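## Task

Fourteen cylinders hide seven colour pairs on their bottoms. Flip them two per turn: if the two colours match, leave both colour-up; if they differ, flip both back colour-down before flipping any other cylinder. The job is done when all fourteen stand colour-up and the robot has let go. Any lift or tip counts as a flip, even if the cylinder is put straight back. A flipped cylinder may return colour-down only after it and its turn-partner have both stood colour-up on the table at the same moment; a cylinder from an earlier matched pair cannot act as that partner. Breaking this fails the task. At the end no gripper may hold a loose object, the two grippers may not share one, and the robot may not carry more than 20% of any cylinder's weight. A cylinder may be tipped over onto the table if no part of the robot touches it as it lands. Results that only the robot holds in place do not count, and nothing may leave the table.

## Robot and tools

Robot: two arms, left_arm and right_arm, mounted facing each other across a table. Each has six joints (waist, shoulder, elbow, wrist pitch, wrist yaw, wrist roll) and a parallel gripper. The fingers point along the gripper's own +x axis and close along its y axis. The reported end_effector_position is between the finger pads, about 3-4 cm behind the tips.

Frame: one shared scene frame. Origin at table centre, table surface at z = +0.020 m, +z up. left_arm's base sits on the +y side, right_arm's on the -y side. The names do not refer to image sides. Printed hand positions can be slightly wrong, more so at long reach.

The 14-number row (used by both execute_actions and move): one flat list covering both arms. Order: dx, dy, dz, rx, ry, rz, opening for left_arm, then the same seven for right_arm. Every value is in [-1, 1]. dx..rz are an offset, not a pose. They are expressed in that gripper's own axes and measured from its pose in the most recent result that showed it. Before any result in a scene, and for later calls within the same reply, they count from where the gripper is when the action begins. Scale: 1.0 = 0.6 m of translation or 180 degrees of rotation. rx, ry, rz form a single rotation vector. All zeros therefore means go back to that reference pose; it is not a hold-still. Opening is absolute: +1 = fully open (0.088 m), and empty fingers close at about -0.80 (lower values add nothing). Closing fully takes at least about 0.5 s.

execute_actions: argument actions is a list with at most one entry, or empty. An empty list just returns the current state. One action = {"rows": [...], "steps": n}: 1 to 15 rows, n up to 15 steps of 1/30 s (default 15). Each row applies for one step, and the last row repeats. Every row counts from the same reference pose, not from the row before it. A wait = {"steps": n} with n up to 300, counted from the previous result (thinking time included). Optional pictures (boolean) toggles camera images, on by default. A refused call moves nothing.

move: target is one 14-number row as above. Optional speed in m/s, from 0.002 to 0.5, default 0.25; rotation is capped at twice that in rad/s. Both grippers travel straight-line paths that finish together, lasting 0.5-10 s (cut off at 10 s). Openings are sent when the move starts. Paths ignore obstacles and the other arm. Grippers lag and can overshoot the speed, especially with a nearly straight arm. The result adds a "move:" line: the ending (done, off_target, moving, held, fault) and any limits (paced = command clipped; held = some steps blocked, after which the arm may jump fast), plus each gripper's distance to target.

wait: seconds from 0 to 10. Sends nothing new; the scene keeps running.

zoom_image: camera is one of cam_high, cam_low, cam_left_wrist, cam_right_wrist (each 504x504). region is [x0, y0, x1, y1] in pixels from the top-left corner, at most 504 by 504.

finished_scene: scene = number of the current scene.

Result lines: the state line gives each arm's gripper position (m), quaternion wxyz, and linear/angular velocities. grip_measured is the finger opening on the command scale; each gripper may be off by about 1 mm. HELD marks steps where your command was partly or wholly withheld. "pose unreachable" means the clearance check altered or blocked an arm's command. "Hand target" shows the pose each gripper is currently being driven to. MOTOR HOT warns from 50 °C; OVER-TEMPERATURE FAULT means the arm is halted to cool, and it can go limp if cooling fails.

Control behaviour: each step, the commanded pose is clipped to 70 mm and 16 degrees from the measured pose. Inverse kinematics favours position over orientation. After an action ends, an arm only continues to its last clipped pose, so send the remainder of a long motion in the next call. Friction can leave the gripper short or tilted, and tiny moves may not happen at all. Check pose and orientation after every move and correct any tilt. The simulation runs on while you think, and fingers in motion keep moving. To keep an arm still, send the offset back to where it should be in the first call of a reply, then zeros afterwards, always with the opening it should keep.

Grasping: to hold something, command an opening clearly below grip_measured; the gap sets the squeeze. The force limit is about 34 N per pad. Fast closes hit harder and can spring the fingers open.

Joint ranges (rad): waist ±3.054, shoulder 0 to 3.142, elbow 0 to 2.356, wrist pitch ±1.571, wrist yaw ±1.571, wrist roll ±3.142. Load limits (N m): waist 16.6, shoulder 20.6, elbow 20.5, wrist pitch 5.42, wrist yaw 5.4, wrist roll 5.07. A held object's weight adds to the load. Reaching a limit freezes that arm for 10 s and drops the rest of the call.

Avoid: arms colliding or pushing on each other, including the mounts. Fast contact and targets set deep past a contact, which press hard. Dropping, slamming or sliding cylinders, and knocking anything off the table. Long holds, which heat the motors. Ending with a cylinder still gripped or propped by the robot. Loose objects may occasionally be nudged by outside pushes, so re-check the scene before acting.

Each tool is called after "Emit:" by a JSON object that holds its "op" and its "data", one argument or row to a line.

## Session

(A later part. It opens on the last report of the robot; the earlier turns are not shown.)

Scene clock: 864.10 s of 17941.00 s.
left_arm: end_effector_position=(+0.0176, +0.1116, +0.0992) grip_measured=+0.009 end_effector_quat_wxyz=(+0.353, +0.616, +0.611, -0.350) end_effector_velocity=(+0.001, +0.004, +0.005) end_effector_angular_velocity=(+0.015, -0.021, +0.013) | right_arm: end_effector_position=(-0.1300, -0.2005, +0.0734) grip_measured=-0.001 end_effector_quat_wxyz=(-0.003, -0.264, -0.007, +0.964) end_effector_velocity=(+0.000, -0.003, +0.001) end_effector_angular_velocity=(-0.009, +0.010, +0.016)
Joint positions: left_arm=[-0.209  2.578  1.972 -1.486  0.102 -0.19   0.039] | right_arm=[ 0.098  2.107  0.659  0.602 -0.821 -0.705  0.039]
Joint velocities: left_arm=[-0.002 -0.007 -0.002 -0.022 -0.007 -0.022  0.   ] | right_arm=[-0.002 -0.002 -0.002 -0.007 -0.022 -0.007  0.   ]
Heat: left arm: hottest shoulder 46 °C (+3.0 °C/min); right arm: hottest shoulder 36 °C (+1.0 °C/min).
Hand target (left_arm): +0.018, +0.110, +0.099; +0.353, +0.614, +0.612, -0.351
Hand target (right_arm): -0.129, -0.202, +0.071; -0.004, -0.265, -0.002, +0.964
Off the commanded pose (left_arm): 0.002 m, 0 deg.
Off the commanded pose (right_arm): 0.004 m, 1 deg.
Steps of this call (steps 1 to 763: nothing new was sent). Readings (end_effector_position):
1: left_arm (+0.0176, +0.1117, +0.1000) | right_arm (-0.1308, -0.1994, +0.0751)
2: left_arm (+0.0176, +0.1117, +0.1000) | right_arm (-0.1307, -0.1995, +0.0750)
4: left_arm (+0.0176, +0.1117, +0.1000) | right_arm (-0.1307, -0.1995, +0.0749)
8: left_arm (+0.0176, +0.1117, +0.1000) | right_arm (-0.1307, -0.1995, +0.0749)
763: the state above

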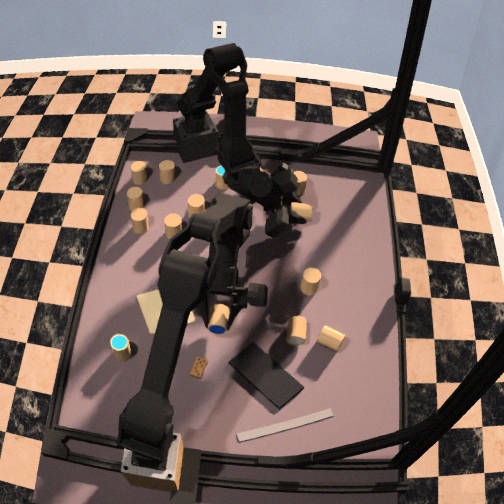

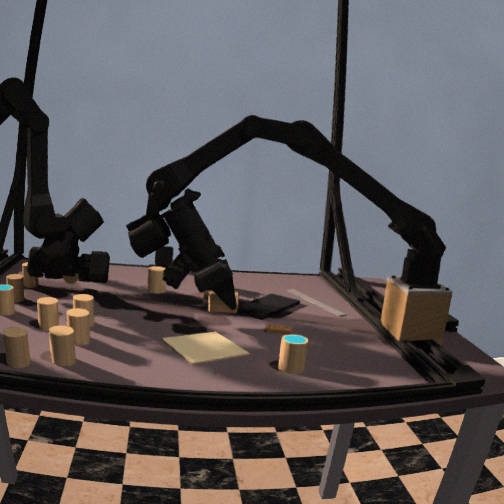

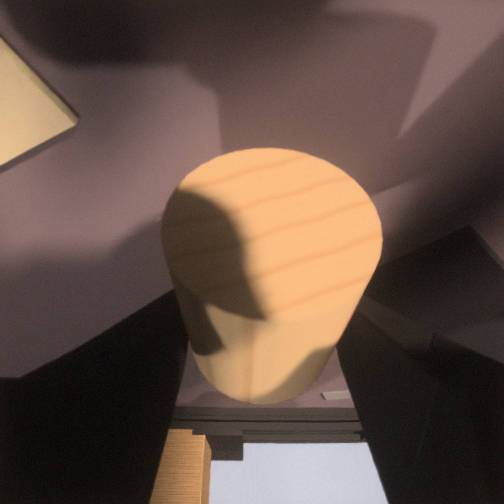

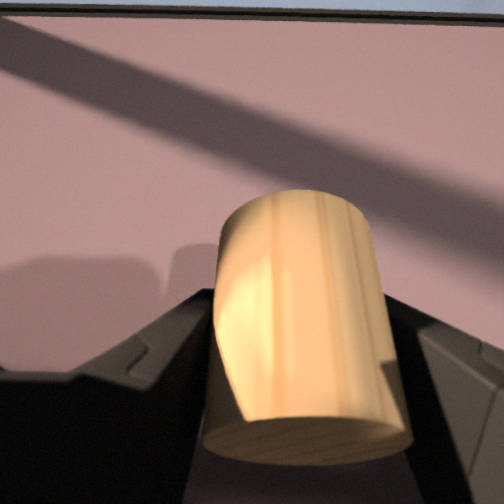

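Emit:
{"op": "move", "data": {
  "target": [0.045,0,0.026,0,0,0,-0.3,0.021,0,-0.036,0.006,0,0,-0.3],
  "speed": 0.04
}}

Emit:
{"op": "execute_actions", "data": {
  "actions": [
    {"rows":[[0,0,0,0,0,0,0.5,0,0,0,0,0,0,0.5]],"steps":12}
  ],
  "pictures": false
}}

Emit:
{"op": "move", "data": {
  "target": [0.05,0,-0.016,0,-0.495,0,0.5,0.023,0,0.043,0,0.503,0,0.5],
  "speed": 0.35
}}

Scene clock: 870.60 s of 17941.00 s.
left_arm: end_effector_position=(+0.0172, +0.1095, +0.0754) grip_measured=+0.009 end_effector_quat_wxyz=(+0.356, +0.613, +0.610, -0.354) end_effector_velocity=(+0.001, +0.003, +0.001) end_effector_angular_velocity=(+0.010, -0.013, +0.000) | right_arm: end_effector_position=(-0.1309, -0.2005, +0.0556) grip_measured=-0.001 end_effector_quat_wxyz=(-0.002, -0.258, -0.005, +0.966) end_effector_velocity=(+0.002, -0.002, -0.002) end_effector_angular_velocity=(+0.004, +0.010, +0.018)
Joint positions: left_arm=[-0.209  2.619  1.956 -1.418  0.102 -0.19   0.039] | right_arm=[ 0.097  2.198  0.663  0.704 -0.83  -0.69   0.039]
Joint velocities: left_arm=[-0.002 -0.002 -0.007 -0.007 -0.007 -0.007  0.   ] | right_arm=[-0.007  0.012 -0.002  0.007 -0.022 -0.022 -0.   ]
Heat: left arm: hottest shoulder 46 °C (+2.0 °C/min); right arm: hottest shoulder 36 °C (+1.0 °C/min).
Hand target (left_arm): +0.018, +0.112, +0.068; +0.353, +0.616, +0.611, -0.350
Hand target (right_arm): -0.130, -0.200, +0.049; -0.000, -0.264, +0.002, +0.964
Off the commanded pose (left_arm): 0.008 m, 1 deg.
Off the commanded pose (right_arm): 0.007 m, 1 deg.
move: done

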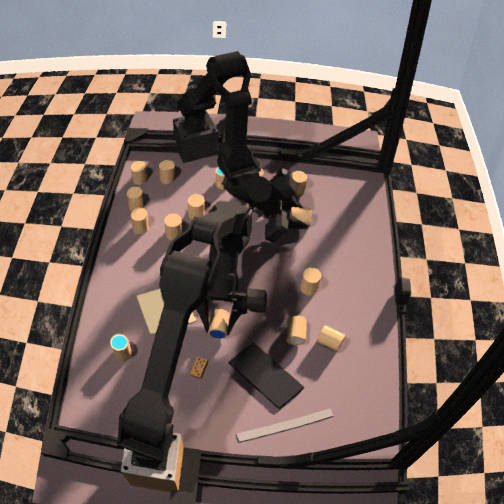

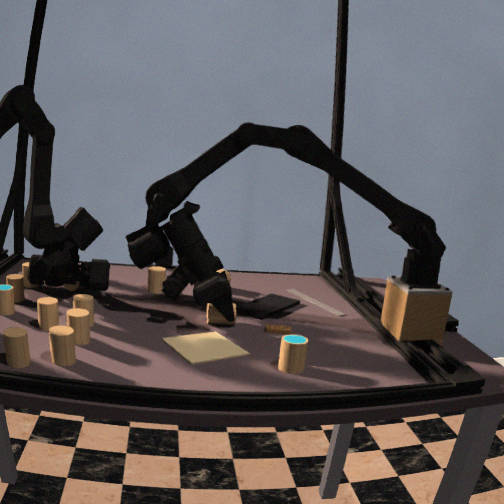

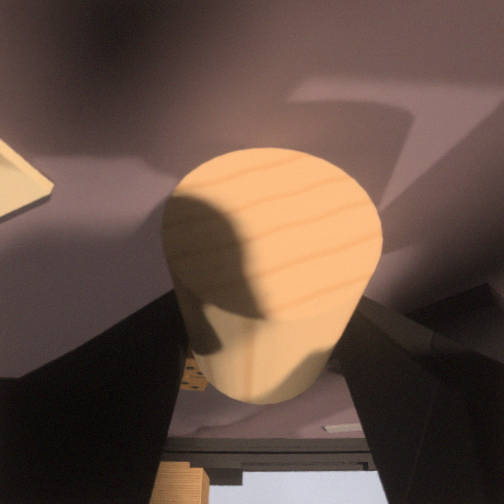

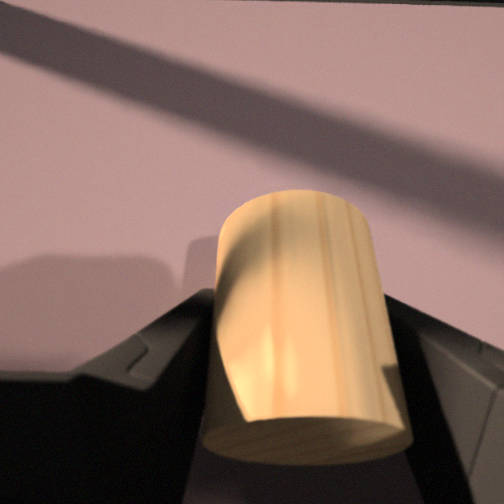

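Scene clock: 871.00 s of 17941.00 s.
left_arm: end_effector_position=(+0.0171, +0.1091, +0.0751) grip_measured=+0.491 end_effector_quat_wxyz=(+0.357, +0.613, +0.610, -0.355) end_effector_velocity=(-0.002, +0.002, +0.001) end_effector_angular_velocity=(+0.008, +0.001, +0.007) | right_arm: end_effector_position=(-0.1309, -0.2005, +0.0555) grip_measured=+0.491 end_effector_quat_wxyz=(-0.002, -0.258, -0.005, +0.966) end_effector_velocity=(+0.001, -0.001, +0.000) end_effector_angular_velocity=(-0.003, +0.001, +0.006)
Joint positions: left_arm=[-0.209  2.619  1.956 -1.416  0.102 -0.19   0.063] | right_arm=[ 0.097  2.199  0.663  0.703 -0.83  -0.69   0.063]
Joint velocities: left_arm=[-0.002 -0.002 -0.002 -0.007  0.007 -0.007  0.005] | right_arm=[-0.002 -0.002 -0.002 -0.007 -0.007 -0.007  0.005]
Heat: left arm: hottest shoulder 46 °C (+2.1 °C/min); right arm: hottest shoulder 36 °C (+0.0 °C/min).
Hand target (left_arm): +0.017, +0.110, +0.075; +0.356, +0.613, +0.610, -0.354
Hand target (right_arm): -0.131, -0.200, +0.056; -0.002, -0.258, -0.005, +0.966
Off the commanded pose (left_arm): 0.001 m, 0 deg.
Off the commanded pose (right_arm): 0.000 m, 0 deg.
Steps of this call (steps 1 to 12: all 12 steps of this action). Readings (end_effector_position):
1: left_arm (+0.0172, +0.1095, +0.0754) | right_arm (-0.1310, -0.2004, +0.0556)
2: left_arm (+0.0172, +0.1095, +0.0754) | right_arm (-0.1310, -0.2004, +0.0556)
4: left_arm (+0.0171, +0.1091, +0.0751) | right_arm (-0.1309, -0.2006, +0.0555)
8: left_arm (+0.0171, +0.1091, +0.0751) | right_arm (-0.1308, -0.2006, +0.0554)
12: the state above

Scene clock: 874.07 s of 17941.00 s.
left_arm: end_effector_position=(+0.0163, +0.1300, +0.0556) grip_measured=+0.500 end_effector_quat_wxyz=(+0.681, +0.183, +0.186, -0.684) end_effector_velocity=(-0.000, +0.003, -0.002) end_effector_angular_velocity=(+0.005, -0.000, +0.003) | right_arm: end_effector_position=(-0.1562, -0.2019, +0.0737) grip_measured=+0.500 end_effector_quat_wxyz=(+0.005, -0.865, -0.001, +0.501) end_effector_velocity=(+0.001, -0.000, +0.004) end_effector_angular_velocity=(-0.006, -0.003, -0.012)
Joint positions: left_arm=[-0.417  2.389  0.423  1.397 -0.359 -0.228  0.063] | right_arm=[ 0.548  2.589  2.015 -1.444  0.275 -0.497  0.064]
Joint velocities: left_arm=[-0.007  0.007 -0.007  0.007 -0.007 -0.007 -0.   ] | right_arm=[-0.002 -0.002  0.012 -0.022 -0.007  0.007 -0.   ]
Heat: left arm: hottest shoulder 46 °C (+2.0 °C/min); right arm: hottest shoulder 36 °C (+0.0 °C/min).
Hand target (left_arm): +0.016, +0.132, +0.054; +0.680, +0.187, +0.186, -0.684
Hand target (right_arm): -0.156, -0.202, +0.070; -0.004, +0.867, +0.001, -0.497
Off the commanded pose (left_arm): 0.003 m, 1 deg.
Off the commanded pose (right_arm): 0.003 m, 1 deg.
move: done

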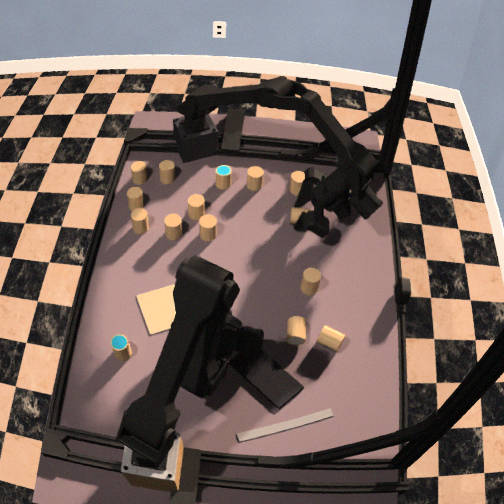

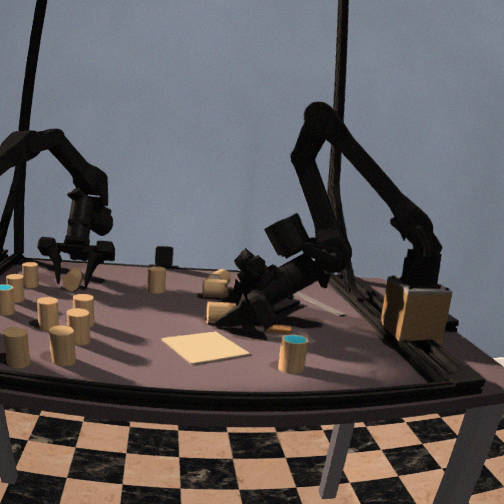

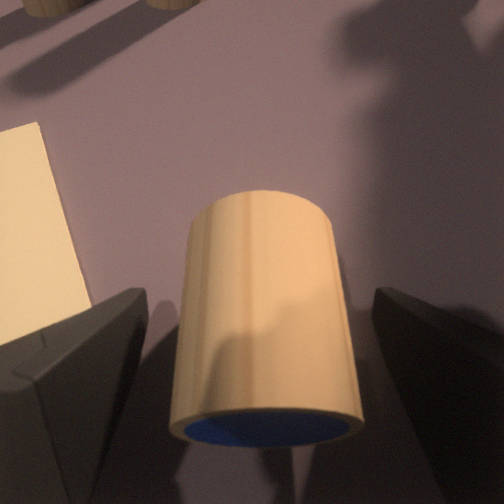

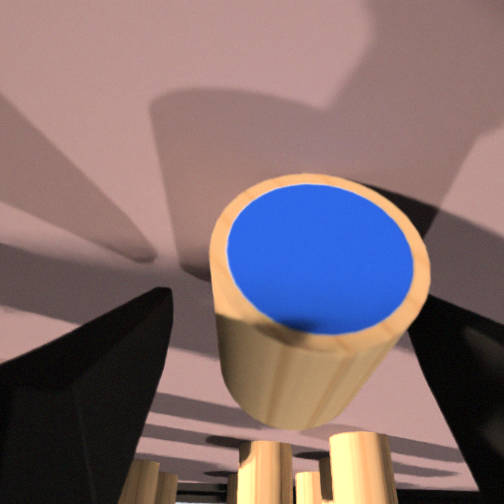

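Emit:
{"op": "execute_actions", "data": {
  "actions": [
    {"rows":[[0.008,0,-0.002,0,0,0,0.5,0,0,0,0,0,0,0.3],[0.008,0,-0.002,0,0,0,0.4,0,0,0,0,0,0,0.2],[0.008,0,-0.002,0,0,0,0.3,0,0,0,0,0,0,0.1],[0.008,0,-0.002,0,0,0,0.2,0,0,0,0,0,0,0.1],[0.008,0,-0.002,0,0,0,0.1,0,0,0,0,0,0,0.0],[0.008,0,-0.002,0,0,0,0,0,0,0,0,0,0,-0.1],[0.008,0,-0.002,0,0,0,-0.3,0,0,0,0,0,0,-0.3]],"steps":15}
  ],
  "pictures": false
}}

Emit:
{"op": "move", "data": {
  "target": [-0.256,0.223,0.037,0,0.497,0,-0.3,-0.186,-0.103,0.169,0,-0.5,0,-0.3],
  "speed": 0.35
}}

Scene clock: 895.90 s of 17941.00 s.
left_arm: end_effector_position=(+0.0159, +0.1273, +0.0536) grip_measured=+0.008 end_effector_quat_wxyz=(+0.681, +0.182, +0.186, -0.685) end_effector_velocity=(+0.002, -0.001, +0.002) end_effector_angular_velocity=(-0.007, -0.003, +0.020) | right_arm: end_effector_position=(-0.1559, -0.2016, +0.0734) grip_measured=+0.001 end_effector_quat_wxyz=(+0.005, -0.866, -0.001, +0.500) end_effector_velocity=(+0.002, -0.003, +0.003) end_effector_angular_velocity=(-0.018, -0.011, +0.006)
Joint positions: left_arm=[-0.414  2.401  0.436  1.398 -0.356 -0.226  0.039] | right_arm=[ 0.548  2.591  2.015 -1.444  0.278 -0.497  0.039]
Joint velocities: left_arm=[-0.002 -0.007  0.002 -0.007 -0.022 -0.007 -0.   ] | right_arm=[ 0.002 -0.002  0.002 -0.022 -0.007 -0.007 -0.   ]
Heat: left arm: hottest shoulder 41 °C (-4.0 °C/min); right arm: hottest shoulder 38 °C (-2.0 °C/min).
Hand target (left_arm): +0.016, +0.127, +0.052; +0.681, +0.183, +0.187, -0.684
Hand target (right_arm): -0.156, -0.202, +0.074; -0.005, +0.865, +0.001, -0.501
Off the commanded pose (left_arm): 0.002 m, 0 deg.
Off the commanded pose (right_arm): 0.000 m, 0 deg.
Steps of this call (steps 1 to 90: nothing new was sent; then 18.33 s passed at rest; steps 91 to 105: all 15 steps of this action). Readings (end_effector_position):
91: left_arm (+0.0162, +0.1298, +0.0552) | right_arm (-0.1561, -0.2019, +0.0733)
92: left_arm (+0.0161, +0.1293, +0.0547) | right_arm (-0.1561, -0.2019, +0.0733)
94: left_arm (+0.0161, +0.1283, +0.0538) | right_arm (-0.1561, -0.2019, +0.0733)
98: left_arm (+0.0160, +0.1275, +0.0537) | right_arm (-0.1558, -0.2017, +0.0735)
105: the state above

Scene clock: 898.87 s of 17941.00 s.
left_arm: end_effector_position=(+0.1505, +0.2496, +0.1506) grip_measured=+0.008 end_effector_quat_wxyz=(+0.356, +0.611, +0.611, -0.356) end_effector_velocity=(+0.000, +0.001, +0.001) end_effector_angular_velocity=(+0.008, -0.009, +0.000) | right_arm: end_effector_position=(-0.3018, -0.1397, +0.1277) grip_measured=+0.001 end_effector_quat_wxyz=(-0.001, -0.256, -0.011, +0.967) end_effector_velocity=(-0.002, +0.000, +0.007) end_effector_angular_velocity=(+0.002, +0.029, +0.011)
Joint positions: left_arm=[ 0.137  1.962  1.131 -1.252 -0.063  0.111  0.039] | right_arm=[ 0.355  2.308  1.374  0.27  -0.637 -0.46   0.039]
Joint velocities: left_arm=[-0.002  0.002  0.002 -0.007 -0.007 -0.007 -0.   ] | right_arm=[-0.002 -0.002  0.002  0.022 -0.022  0.007 -0.   ]
Heat: left arm: hottest shoulder 41 °C (-4.0 °C/min); right arm: hottest shoulder 39 °C (-1.0 °C/min).
Hand target (left_arm): +0.152, +0.248, +0.151; +0.356, +0.612, +0.611, -0.355
Hand target (right_arm): -0.300, -0.141, +0.121; -0.003, -0.260, -0.005, +0.966
Off the commanded pose (left_arm): 0.002 m, 0 deg.
Off the commanded pose (right_arm): 0.008 m, 1 deg.
move: done

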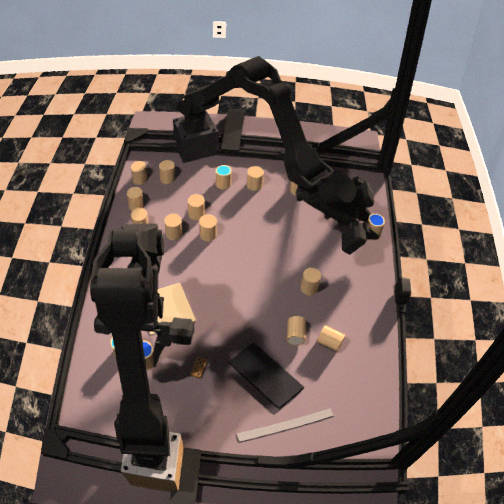

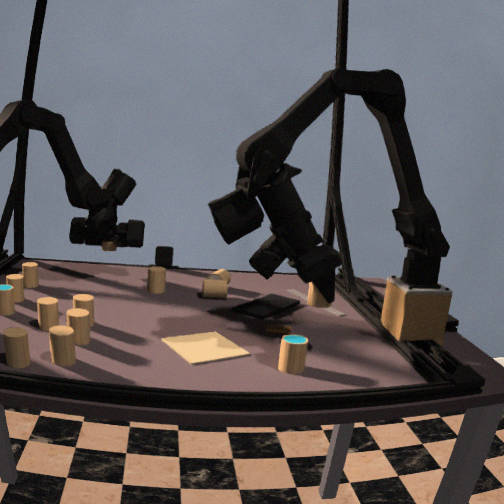

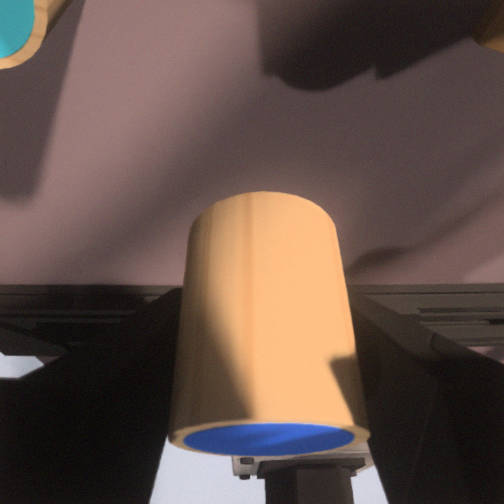

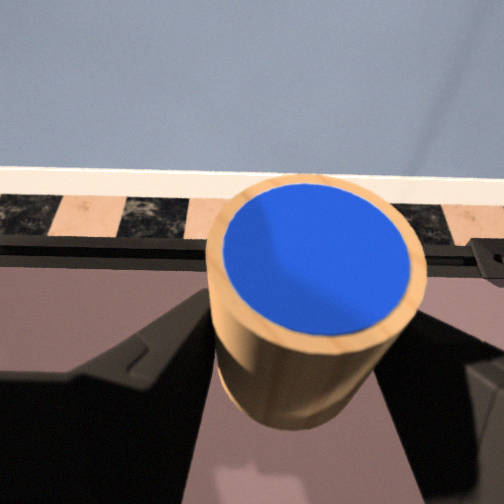

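Emit:
{"op": "move", "data": {
  "target": [0.089,0,0.052,0,0,0,-0.3,0.0375,0,-0.065,0.008,0,0,-0.3],
  "speed": 0.15
}}

Emit:
{"op": "move", "data": {
  "target": [0.038,0,0.022,0,0,0,-0.3,0.022,0,-0.038,0,0,0,-0.3],
  "speed": 0.04
}}

Scene clock: 907.17 s of 17941.00 s.
left_arm: end_effector_position=(+0.1510, +0.2469, +0.0901) grip_measured=+0.008 end_effector_quat_wxyz=(+0.359, +0.610, +0.609, -0.358) end_effector_velocity=(+0.001, +0.002, -0.002) end_effector_angular_velocity=(+0.003, -0.010, +0.005) | right_arm: end_effector_position=(-0.3034, -0.1383, +0.0879) grip_measured=+0.001 end_effector_quat_wxyz=(+0.002, -0.253, -0.004, +0.967) end_effector_velocity=(+0.002, -0.004, -0.001) end_effector_angular_velocity=(-0.012, +0.000, +0.019)
Joint positions: left_arm=[ 0.137  2.115  1.069 -1.029 -0.063  0.111  0.039] | right_arm=[ 0.355  2.417  1.373  0.389 -0.638 -0.439  0.039]
Joint velocities: left_arm=[ 0.002  0.002 -0.007  0.007 -0.007 -0.007 -0.   ] | right_arm=[-0.002 -0.002 -0.007 -0.007 -0.022 -0.007 -0.   ]
Heat: left arm: hottest shoulder 40 °C (-5.1 °C/min); right arm: hottest shoulder 39 °C (+1.0 °C/min).
Hand target (left_arm): +0.151, +0.249, +0.088; +0.356, +0.611, +0.611, -0.356
Hand target (right_arm): -0.302, -0.139, +0.083; +0.002, -0.256, +0.001, +0.967
Off the commanded pose (left_arm): 0.002 m, 0 deg.
Off the commanded pose (right_arm): 0.005 m, 1 deg.
move: done

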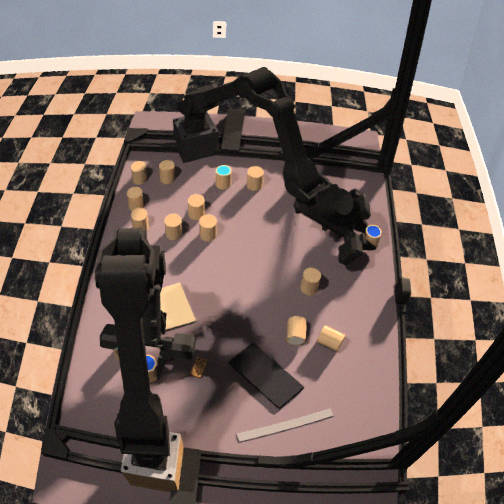

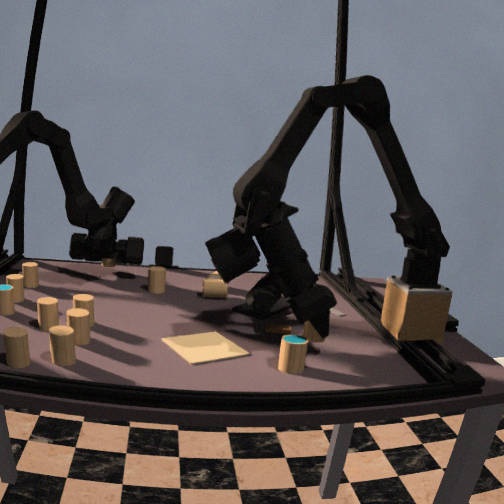

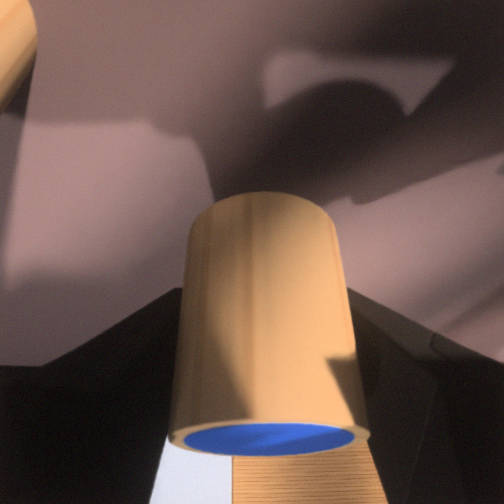

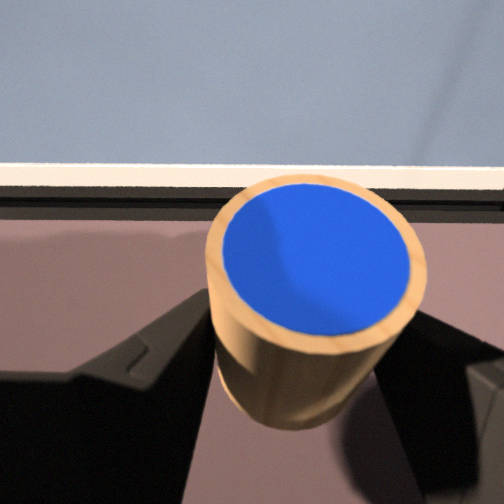

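Scene clock: 908.10 s of 17941.00 s.
left_arm: end_effector_position=(+0.1513, +0.2442, +0.0660) grip_measured=+0.008 end_effector_quat_wxyz=(+0.362, +0.609, +0.608, -0.360) end_effector_velocity=(-0.002, +0.004, -0.000) end_effector_angular_velocity=(+0.016, +0.005, +0.007) | right_arm: end_effector_position=(-0.3039, -0.1379, +0.0708) grip_measured=+0.001 end_effector_quat_wxyz=(+0.003, -0.249, -0.008, +0.969) end_effector_velocity=(-0.001, +0.001, +0.004) end_effector_angular_velocity=(+0.024, +0.012, +0.014)
Joint positions: left_arm=[ 0.137  2.186  1.063 -0.944 -0.063  0.111  0.039] | right_arm=[ 0.355  2.469  1.373  0.453 -0.638 -0.439  0.039]
Joint velocities: left_arm=[-0.002  0.002 -0.007 -0.007  0.007 -0.007  0.   ] | right_arm=[-0.002 -0.002  0.002  0.007 -0.007 -0.022 -0.   ]
Heat: left arm: hottest shoulder 40 °C (-5.1 °C/min); right arm: hottest shoulder 39 °C (+1.0 °C/min).
Hand target (left_arm): +0.151, +0.247, +0.064; +0.359, +0.610, +0.609, -0.358
Hand target (right_arm): -0.303, -0.138, +0.062; +0.002, -0.253, -0.003, +0.967
Off the commanded pose (left_arm): 0.003 m, 0 deg.
Off the commanded pose (right_arm): 0.009 m, 1 deg.
move: off_target (right_arm)

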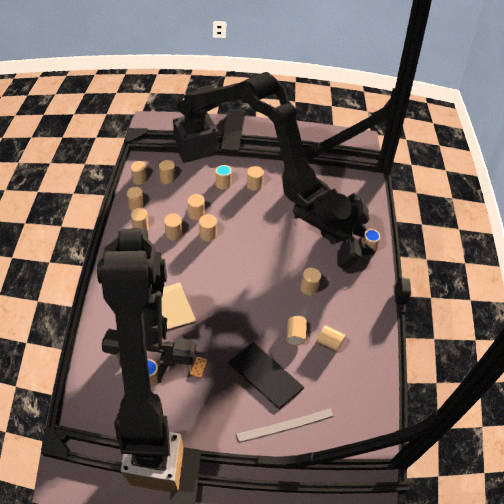

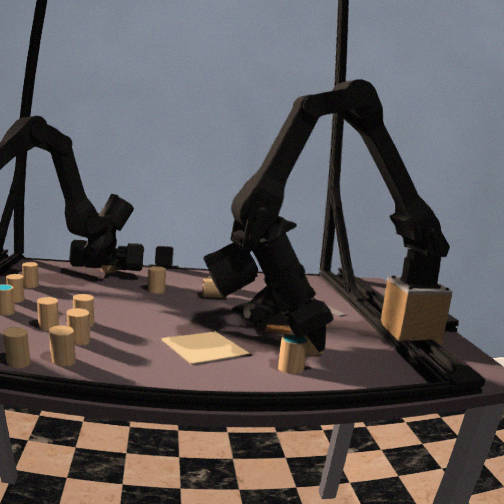

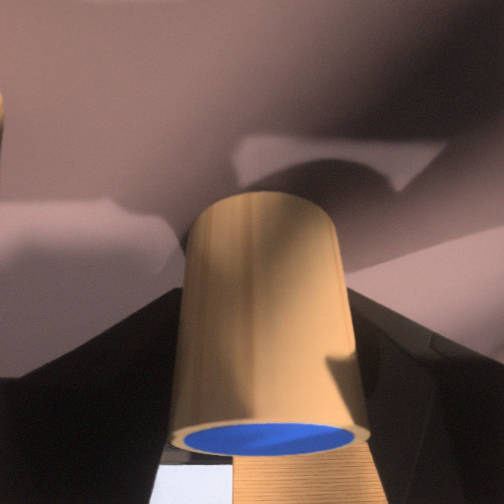

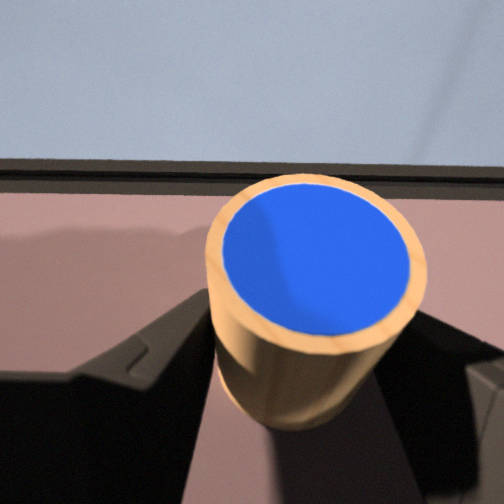

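Right in contact; left a bit more.

Emit:
{"op": "move", "data": {
  "target": [0.013,0,0.005,0,0.004,0,-0.3,0,0,0,0,0,0,0.4],
  "speed": 0.03
}}

Scene clock: 919.70 s of 17941.00 s.
left_arm: end_effector_position=(+0.1512, +0.2455, +0.0644) grip_measured=+0.008 end_effector_quat_wxyz=(+0.359, +0.610, +0.609, -0.358) end_effector_velocity=(+0.002, +0.002, +0.001) end_effector_angular_velocity=(+0.010, -0.022, -0.007) | right_arm: end_effector_position=(-0.3039, -0.1379, +0.0699) grip_measured=+0.399 end_effector_quat_wxyz=(+0.003, -0.249, -0.007, +0.969) end_effector_velocity=(+0.001, -0.001, +0.000) end_effector_angular_velocity=(+0.005, +0.005, +0.007)
Joint positions: left_arm=[ 0.137  2.193  1.063 -0.944 -0.063  0.111  0.039] | right_arm=[ 0.355  2.471  1.374  0.454 -0.639 -0.439  0.059]
Joint velocities: left_arm=[-0.002 -0.002 -0.002 -0.007 -0.022 -0.007 -0.001] | right_arm=[-0.002 -0.002 -0.007  0.007 -0.007 -0.007  0.   ]
Heat: left arm: hottest shoulder 40 °C (-6.0 °C/min); right arm: hottest shoulder 39 °C (+2.0 °C/min).
Hand target (left_arm): +0.151, +0.246, +0.058; +0.358, +0.611, +0.610, -0.356
Hand target (right_arm): -0.304, -0.138, +0.071; +0.003, -0.249, -0.008, +0.969
Off the commanded pose (left_arm): 0.007 m, 0 deg.
Off the commanded pose (right_arm): 0.001 m, 0 deg.
move: done

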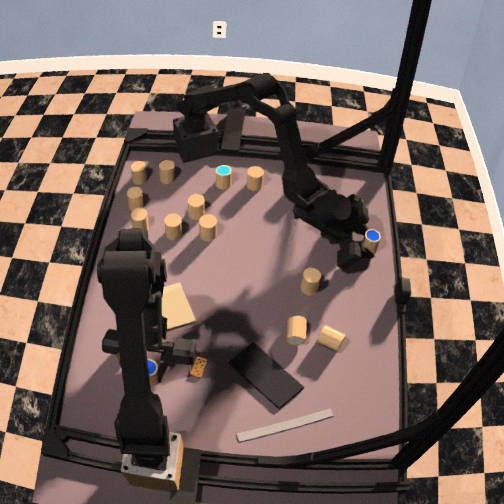

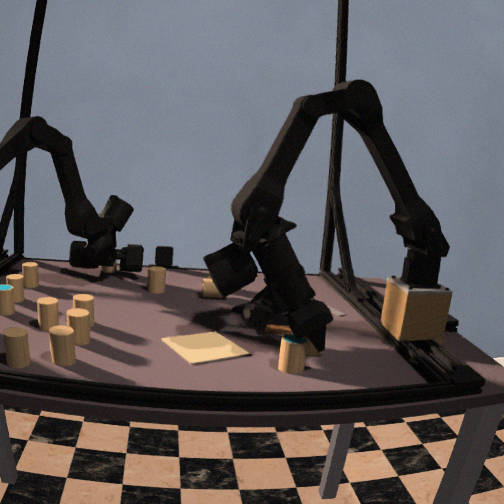

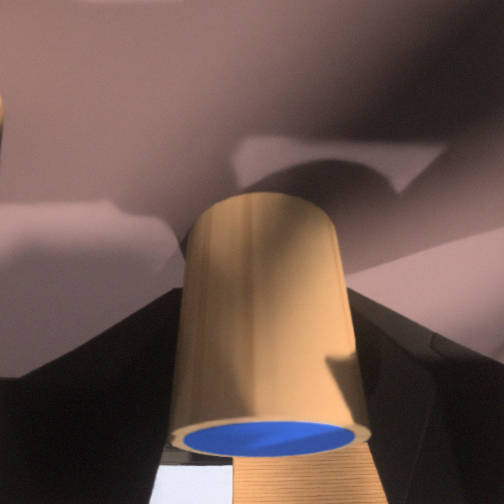

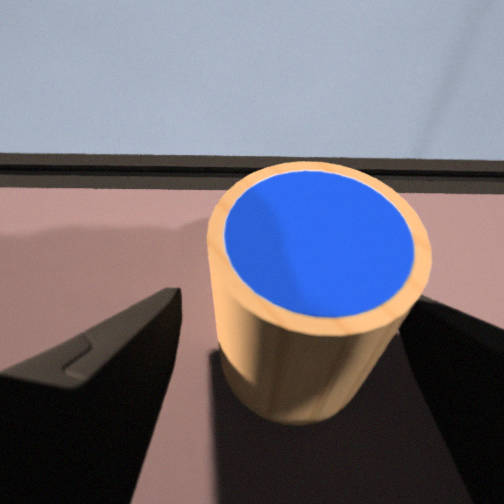

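Emit:
{"op": "execute_actions", "data": {
  "actions": [
    {"rows":[[0,0,0,0,0,0,0.4,-0.02,0,0,0,0,0,0.5]],"steps":10}
  ],
  "pictures": false
}}

Emit:
{"op": "move", "data": {
  "target": [-0.1,0,-0.058,0,0,0,0.4,-0.115,0,0,0,0,0,0.5],
  "speed": 0.2
}}

Emit:
{"op": "move", "data": {
  "target": [-0.217,-0.135,0.472,0,-0.495,0,0.45,-0.243,0.287,-0.063,0,0.505,0,0.5],
  "speed": 0.35
}}

Scene clock: 931.00 s of 17941.00 s.
left_arm: end_effector_position=(+0.1512, +0.2446, +0.0640) grip_measured=+0.383 end_effector_quat_wxyz=(+0.360, +0.609, +0.608, -0.359) end_effector_velocity=(-0.003, +0.002, +0.000) end_effector_angular_velocity=(+0.011, +0.004, +0.003) | right_arm: end_effector_position=(-0.2933, -0.1381, +0.0658) grip_measured=+0.497 end_effector_quat_wxyz=(+0.003, -0.255, -0.002, +0.967) end_effector_velocity=(-0.000, -0.002, +0.010) end_effector_angular_velocity=(-0.004, +0.022, +0.011)
Joint positions: left_arm=[ 0.137  2.195  1.065 -0.941 -0.064  0.111  0.058] | right_arm=[ 0.34   2.46   1.341  0.453 -0.647 -0.448  0.063]
Joint velocities: left_arm=[-0.007  0.002 -0.002 -0.007  0.007 -0.007  0.009] | right_arm=[-0.002 -0.022 -0.012  0.007 -0.022  0.007  0.001]
Heat: left arm: hottest shoulder 38 °C (-8.1 °C/min); right arm: hottest shoulder 41 °C (+5.1 °C/min).
Hand target (left_arm): +0.151, +0.245, +0.064; +0.359, +0.610, +0.609, -0.358
Hand target (right_arm): -0.294, -0.138, +0.076; +0.003, -0.249, -0.007, +0.969
Off the commanded pose (left_arm): 0.001 m, 0 deg.
Off the commanded pose (right_arm): 0.010 m, 1 deg.
Steps of this call (steps 1 to 329: nothing new was sent; steps 330 to 339: all 10 steps of this action). Readings (end_effector_position):
330: left_arm (+0.1511, +0.2451, +0.0642) | right_arm (-0.3028, -0.1384, +0.0691)
331: left_arm (+0.1511, +0.2452, +0.0642) | right_arm (-0.3010, -0.1391, +0.0686)
333: left_arm (+0.1513, +0.2444, +0.0637) | right_arm (-0.2972, -0.1391, +0.0673)
337: left_arm (+0.1512, +0.2448, +0.0640) | right_arm (-0.2935, -0.1381, +0.0654)
339: the state above

Scene clock: 932.23 s of 17941.00 s.
left_arm: end_effector_position=(+0.1506, +0.2496, +0.1303) grip_measured=+0.400 end_effector_quat_wxyz=(+0.354, +0.612, +0.612, -0.354) end_effector_velocity=(+0.000, +0.004, +0.001) end_effector_angular_velocity=(+0.013, -0.008, +0.000) | right_arm: end_effector_position=(-0.2340, -0.1378, +0.0947) grip_measured=+0.500 end_effector_quat_wxyz=(+0.004, -0.258, +0.001, +0.966) end_effector_velocity=(+0.000, -0.003, +0.003) end_effector_angular_velocity=(-0.005, +0.010, +0.018)
Joint positions: left_arm=[ 0.137  2.013  1.106 -1.182 -0.064  0.111  0.059] | right_arm=[ 0.237  2.274  1.141  0.406 -0.723 -0.532  0.064]
Joint velocities: left_arm=[-0.002 -0.002 -0.007 -0.007 -0.007 -0.007  0.   ] | right_arm=[-0.002 -0.007 -0.002 -0.007 -0.022 -0.007 -0.   ]
Heat: left arm: hottest shoulder 39 °C (-7.1 °C/min); right arm: hottest shoulder 42 °C (+6.1 °C/min).
Hand target (left_arm): +0.151, +0.246, +0.134; +0.360, +0.609, +0.608, -0.359
Hand target (right_arm): -0.234, -0.139, +0.101; +0.004, -0.254, -0.003, +0.967
Off the commanded pose (left_arm): 0.005 m, 1 deg.
Off the commanded pose (right_arm): 0.007 m, 1 deg.
move: done

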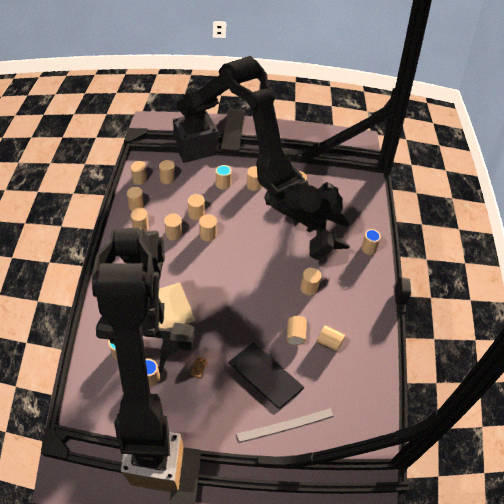

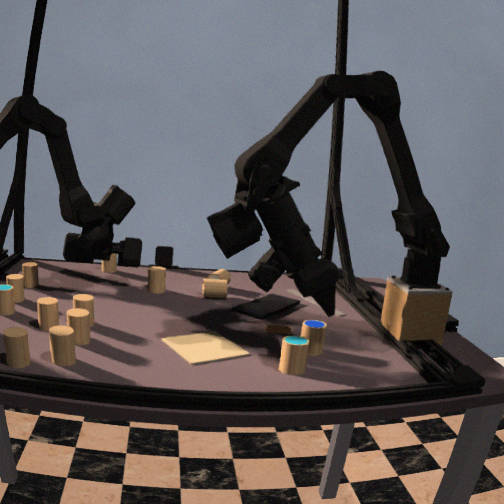

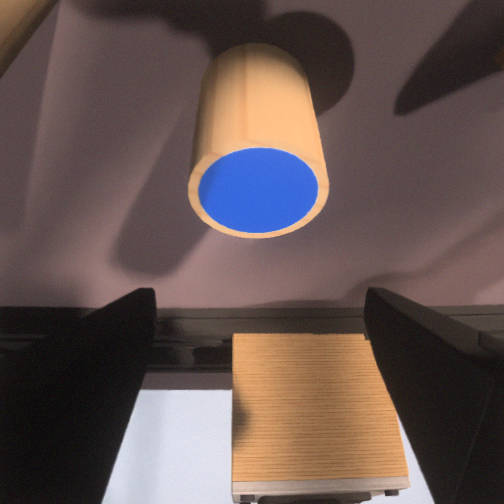

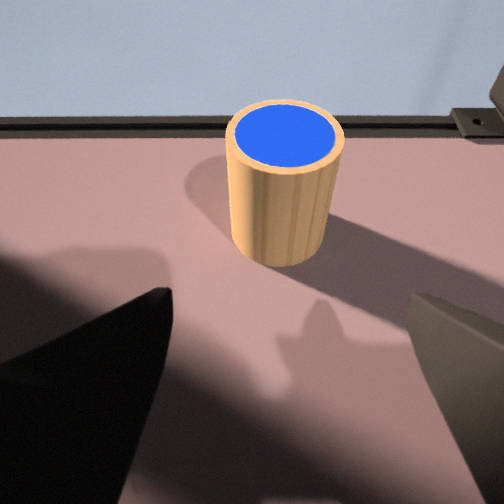

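Scene clock: 935.13 s of 17941.00 s.
left_arm: end_effector_position=(+0.0689, -0.0577, +0.1020) grip_measured=+0.450 end_effector_quat_wxyz=(+0.680, +0.187, +0.192, -0.683) end_effector_velocity=(+0.000, +0.005, -0.006) end_effector_angular_velocity=(+0.036, -0.001, +0.008) | right_arm: end_effector_position=(-0.0898, -0.3132, +0.1347) grip_measured=+0.500 end_effector_quat_wxyz=(+0.005, -0.868, +0.010, +0.497) end_effector_velocity=(+0.000, +0.003, +0.001) end_effector_angular_velocity=(+0.014, +0.009, -0.010)
Joint positions: left_arm=[-0.098  2.345  1.116  0.685 -0.086 -0.06   0.061] | right_arm=[ 0.712  2.097  1.387 -1.361  0.187 -0.333  0.064]
Joint velocities: left_arm=[-0.002 -0.002 -0.002 -0.037 -0.007 -0.007 -0.   ] | right_arm=[-0.007 -0.007 -0.002  0.007  0.007  0.007 -0.   ]
Heat: left arm: hottest shoulder 39 °C (-6.1 °C/min); right arm: hottest shoulder 42 °C (+6.1 °C/min).
Hand target (left_arm): +0.068, -0.060, +0.102; +0.680, +0.186, +0.189, -0.683
Hand target (right_arm): -0.092, -0.312, +0.133; -0.005, +0.869, -0.008, -0.495
Off the commanded pose (left_arm): 0.003 m, 1 deg.
Off the commanded pose (right_arm): 0.002 m, 1 deg.
move: done

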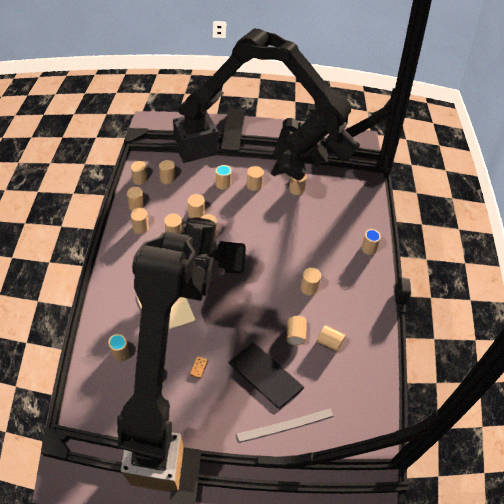

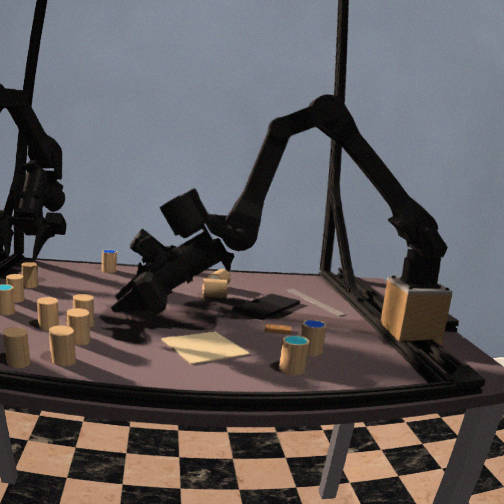

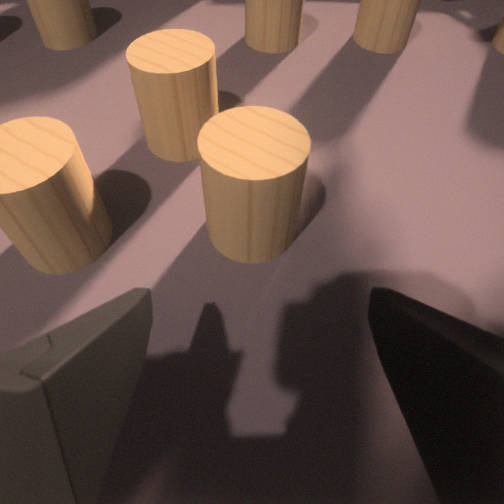

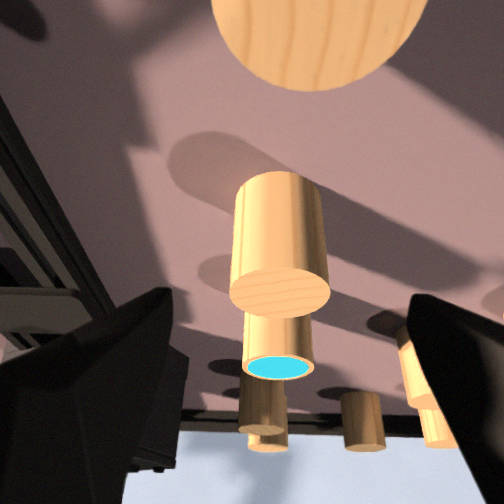

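Emit:
{"op": "move", "data": {
  "target": [0.129,0.003,0.02,0,-0.004,0,0.45,-0.015,0,-0.008,0,0,0,0.5],
  "speed": 0.1
}}

Scene clock: 942.43 s of 17941.00 s.
left_arm: end_effector_position=(+0.0696, -0.1275, +0.0733) grip_measured=+0.450 end_effector_quat_wxyz=(+0.681, +0.183, +0.188, -0.684) end_effector_velocity=(-0.001, -0.005, +0.007) end_effector_angular_velocity=(-0.022, +0.005, +0.008) | right_arm: end_effector_position=(-0.0865, -0.3146, +0.1393) grip_measured=+0.500 end_effector_quat_wxyz=(+0.001, -0.873, +0.012, +0.487) end_effector_velocity=(+0.001, -0.001, -0.001) end_effector_angular_velocity=(-0.009, +0.005, +0.000)
Joint positions: left_arm=[-0.081  2.595  1.501  0.561 -0.073 -0.051  0.061] | right_arm=[ 0.712  2.097  1.397 -1.394  0.187 -0.332  0.064]
Joint velocities: left_arm=[-0.002 -0.002  0.012  0.007 -0.007 -0.007  0.   ] | right_arm=[-0.002 -0.002 -0.007  0.007 -0.007 -0.007 -0.   ]
Heat: left arm: hottest shoulder 40 °C (-3.0 °C/min); right arm: hottest shoulder 41 °C (+4.0 °C/min).
Hand target (left_arm): +0.071, -0.130, +0.072; +0.681, +0.183, +0.187, -0.684
Hand target (right_arm): -0.090, -0.313, +0.145; -0.005, +0.868, -0.010, -0.497
Off the commanded pose (left_arm): 0.003 m, 0 deg.
Off the commanded pose (right_arm): 0.007 m, 1 deg.
After step 90, 3.10 s passed at rest.
move: done

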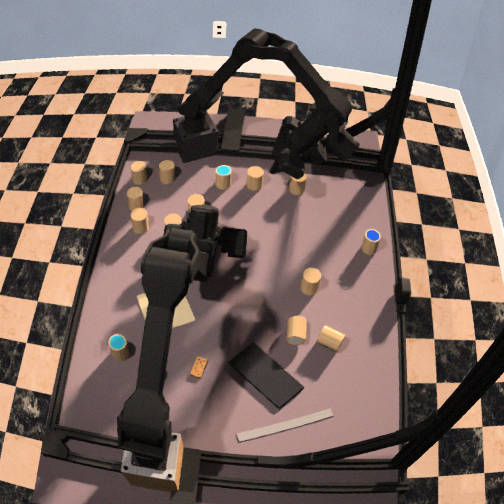

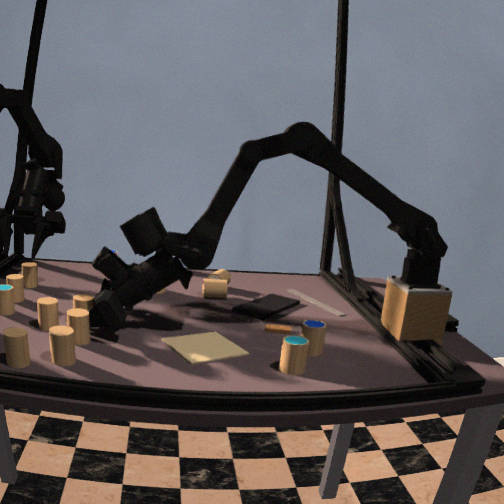

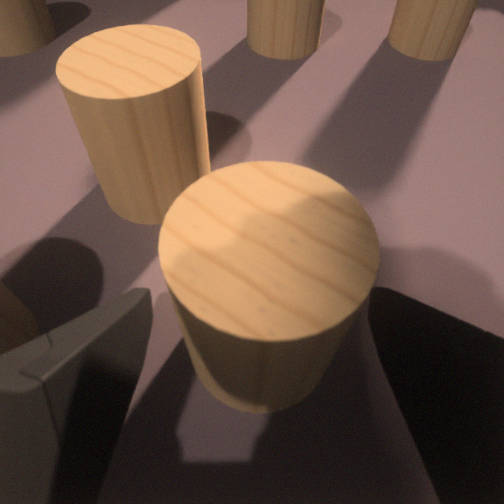

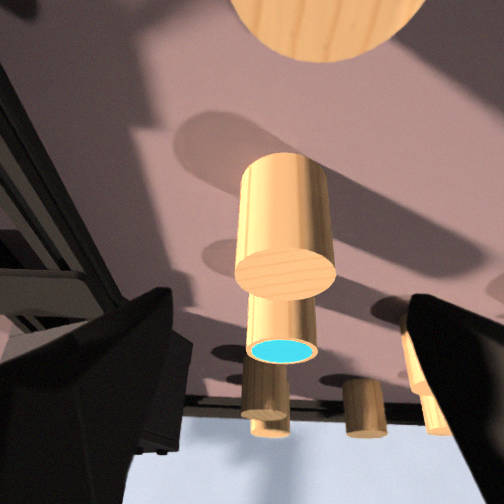

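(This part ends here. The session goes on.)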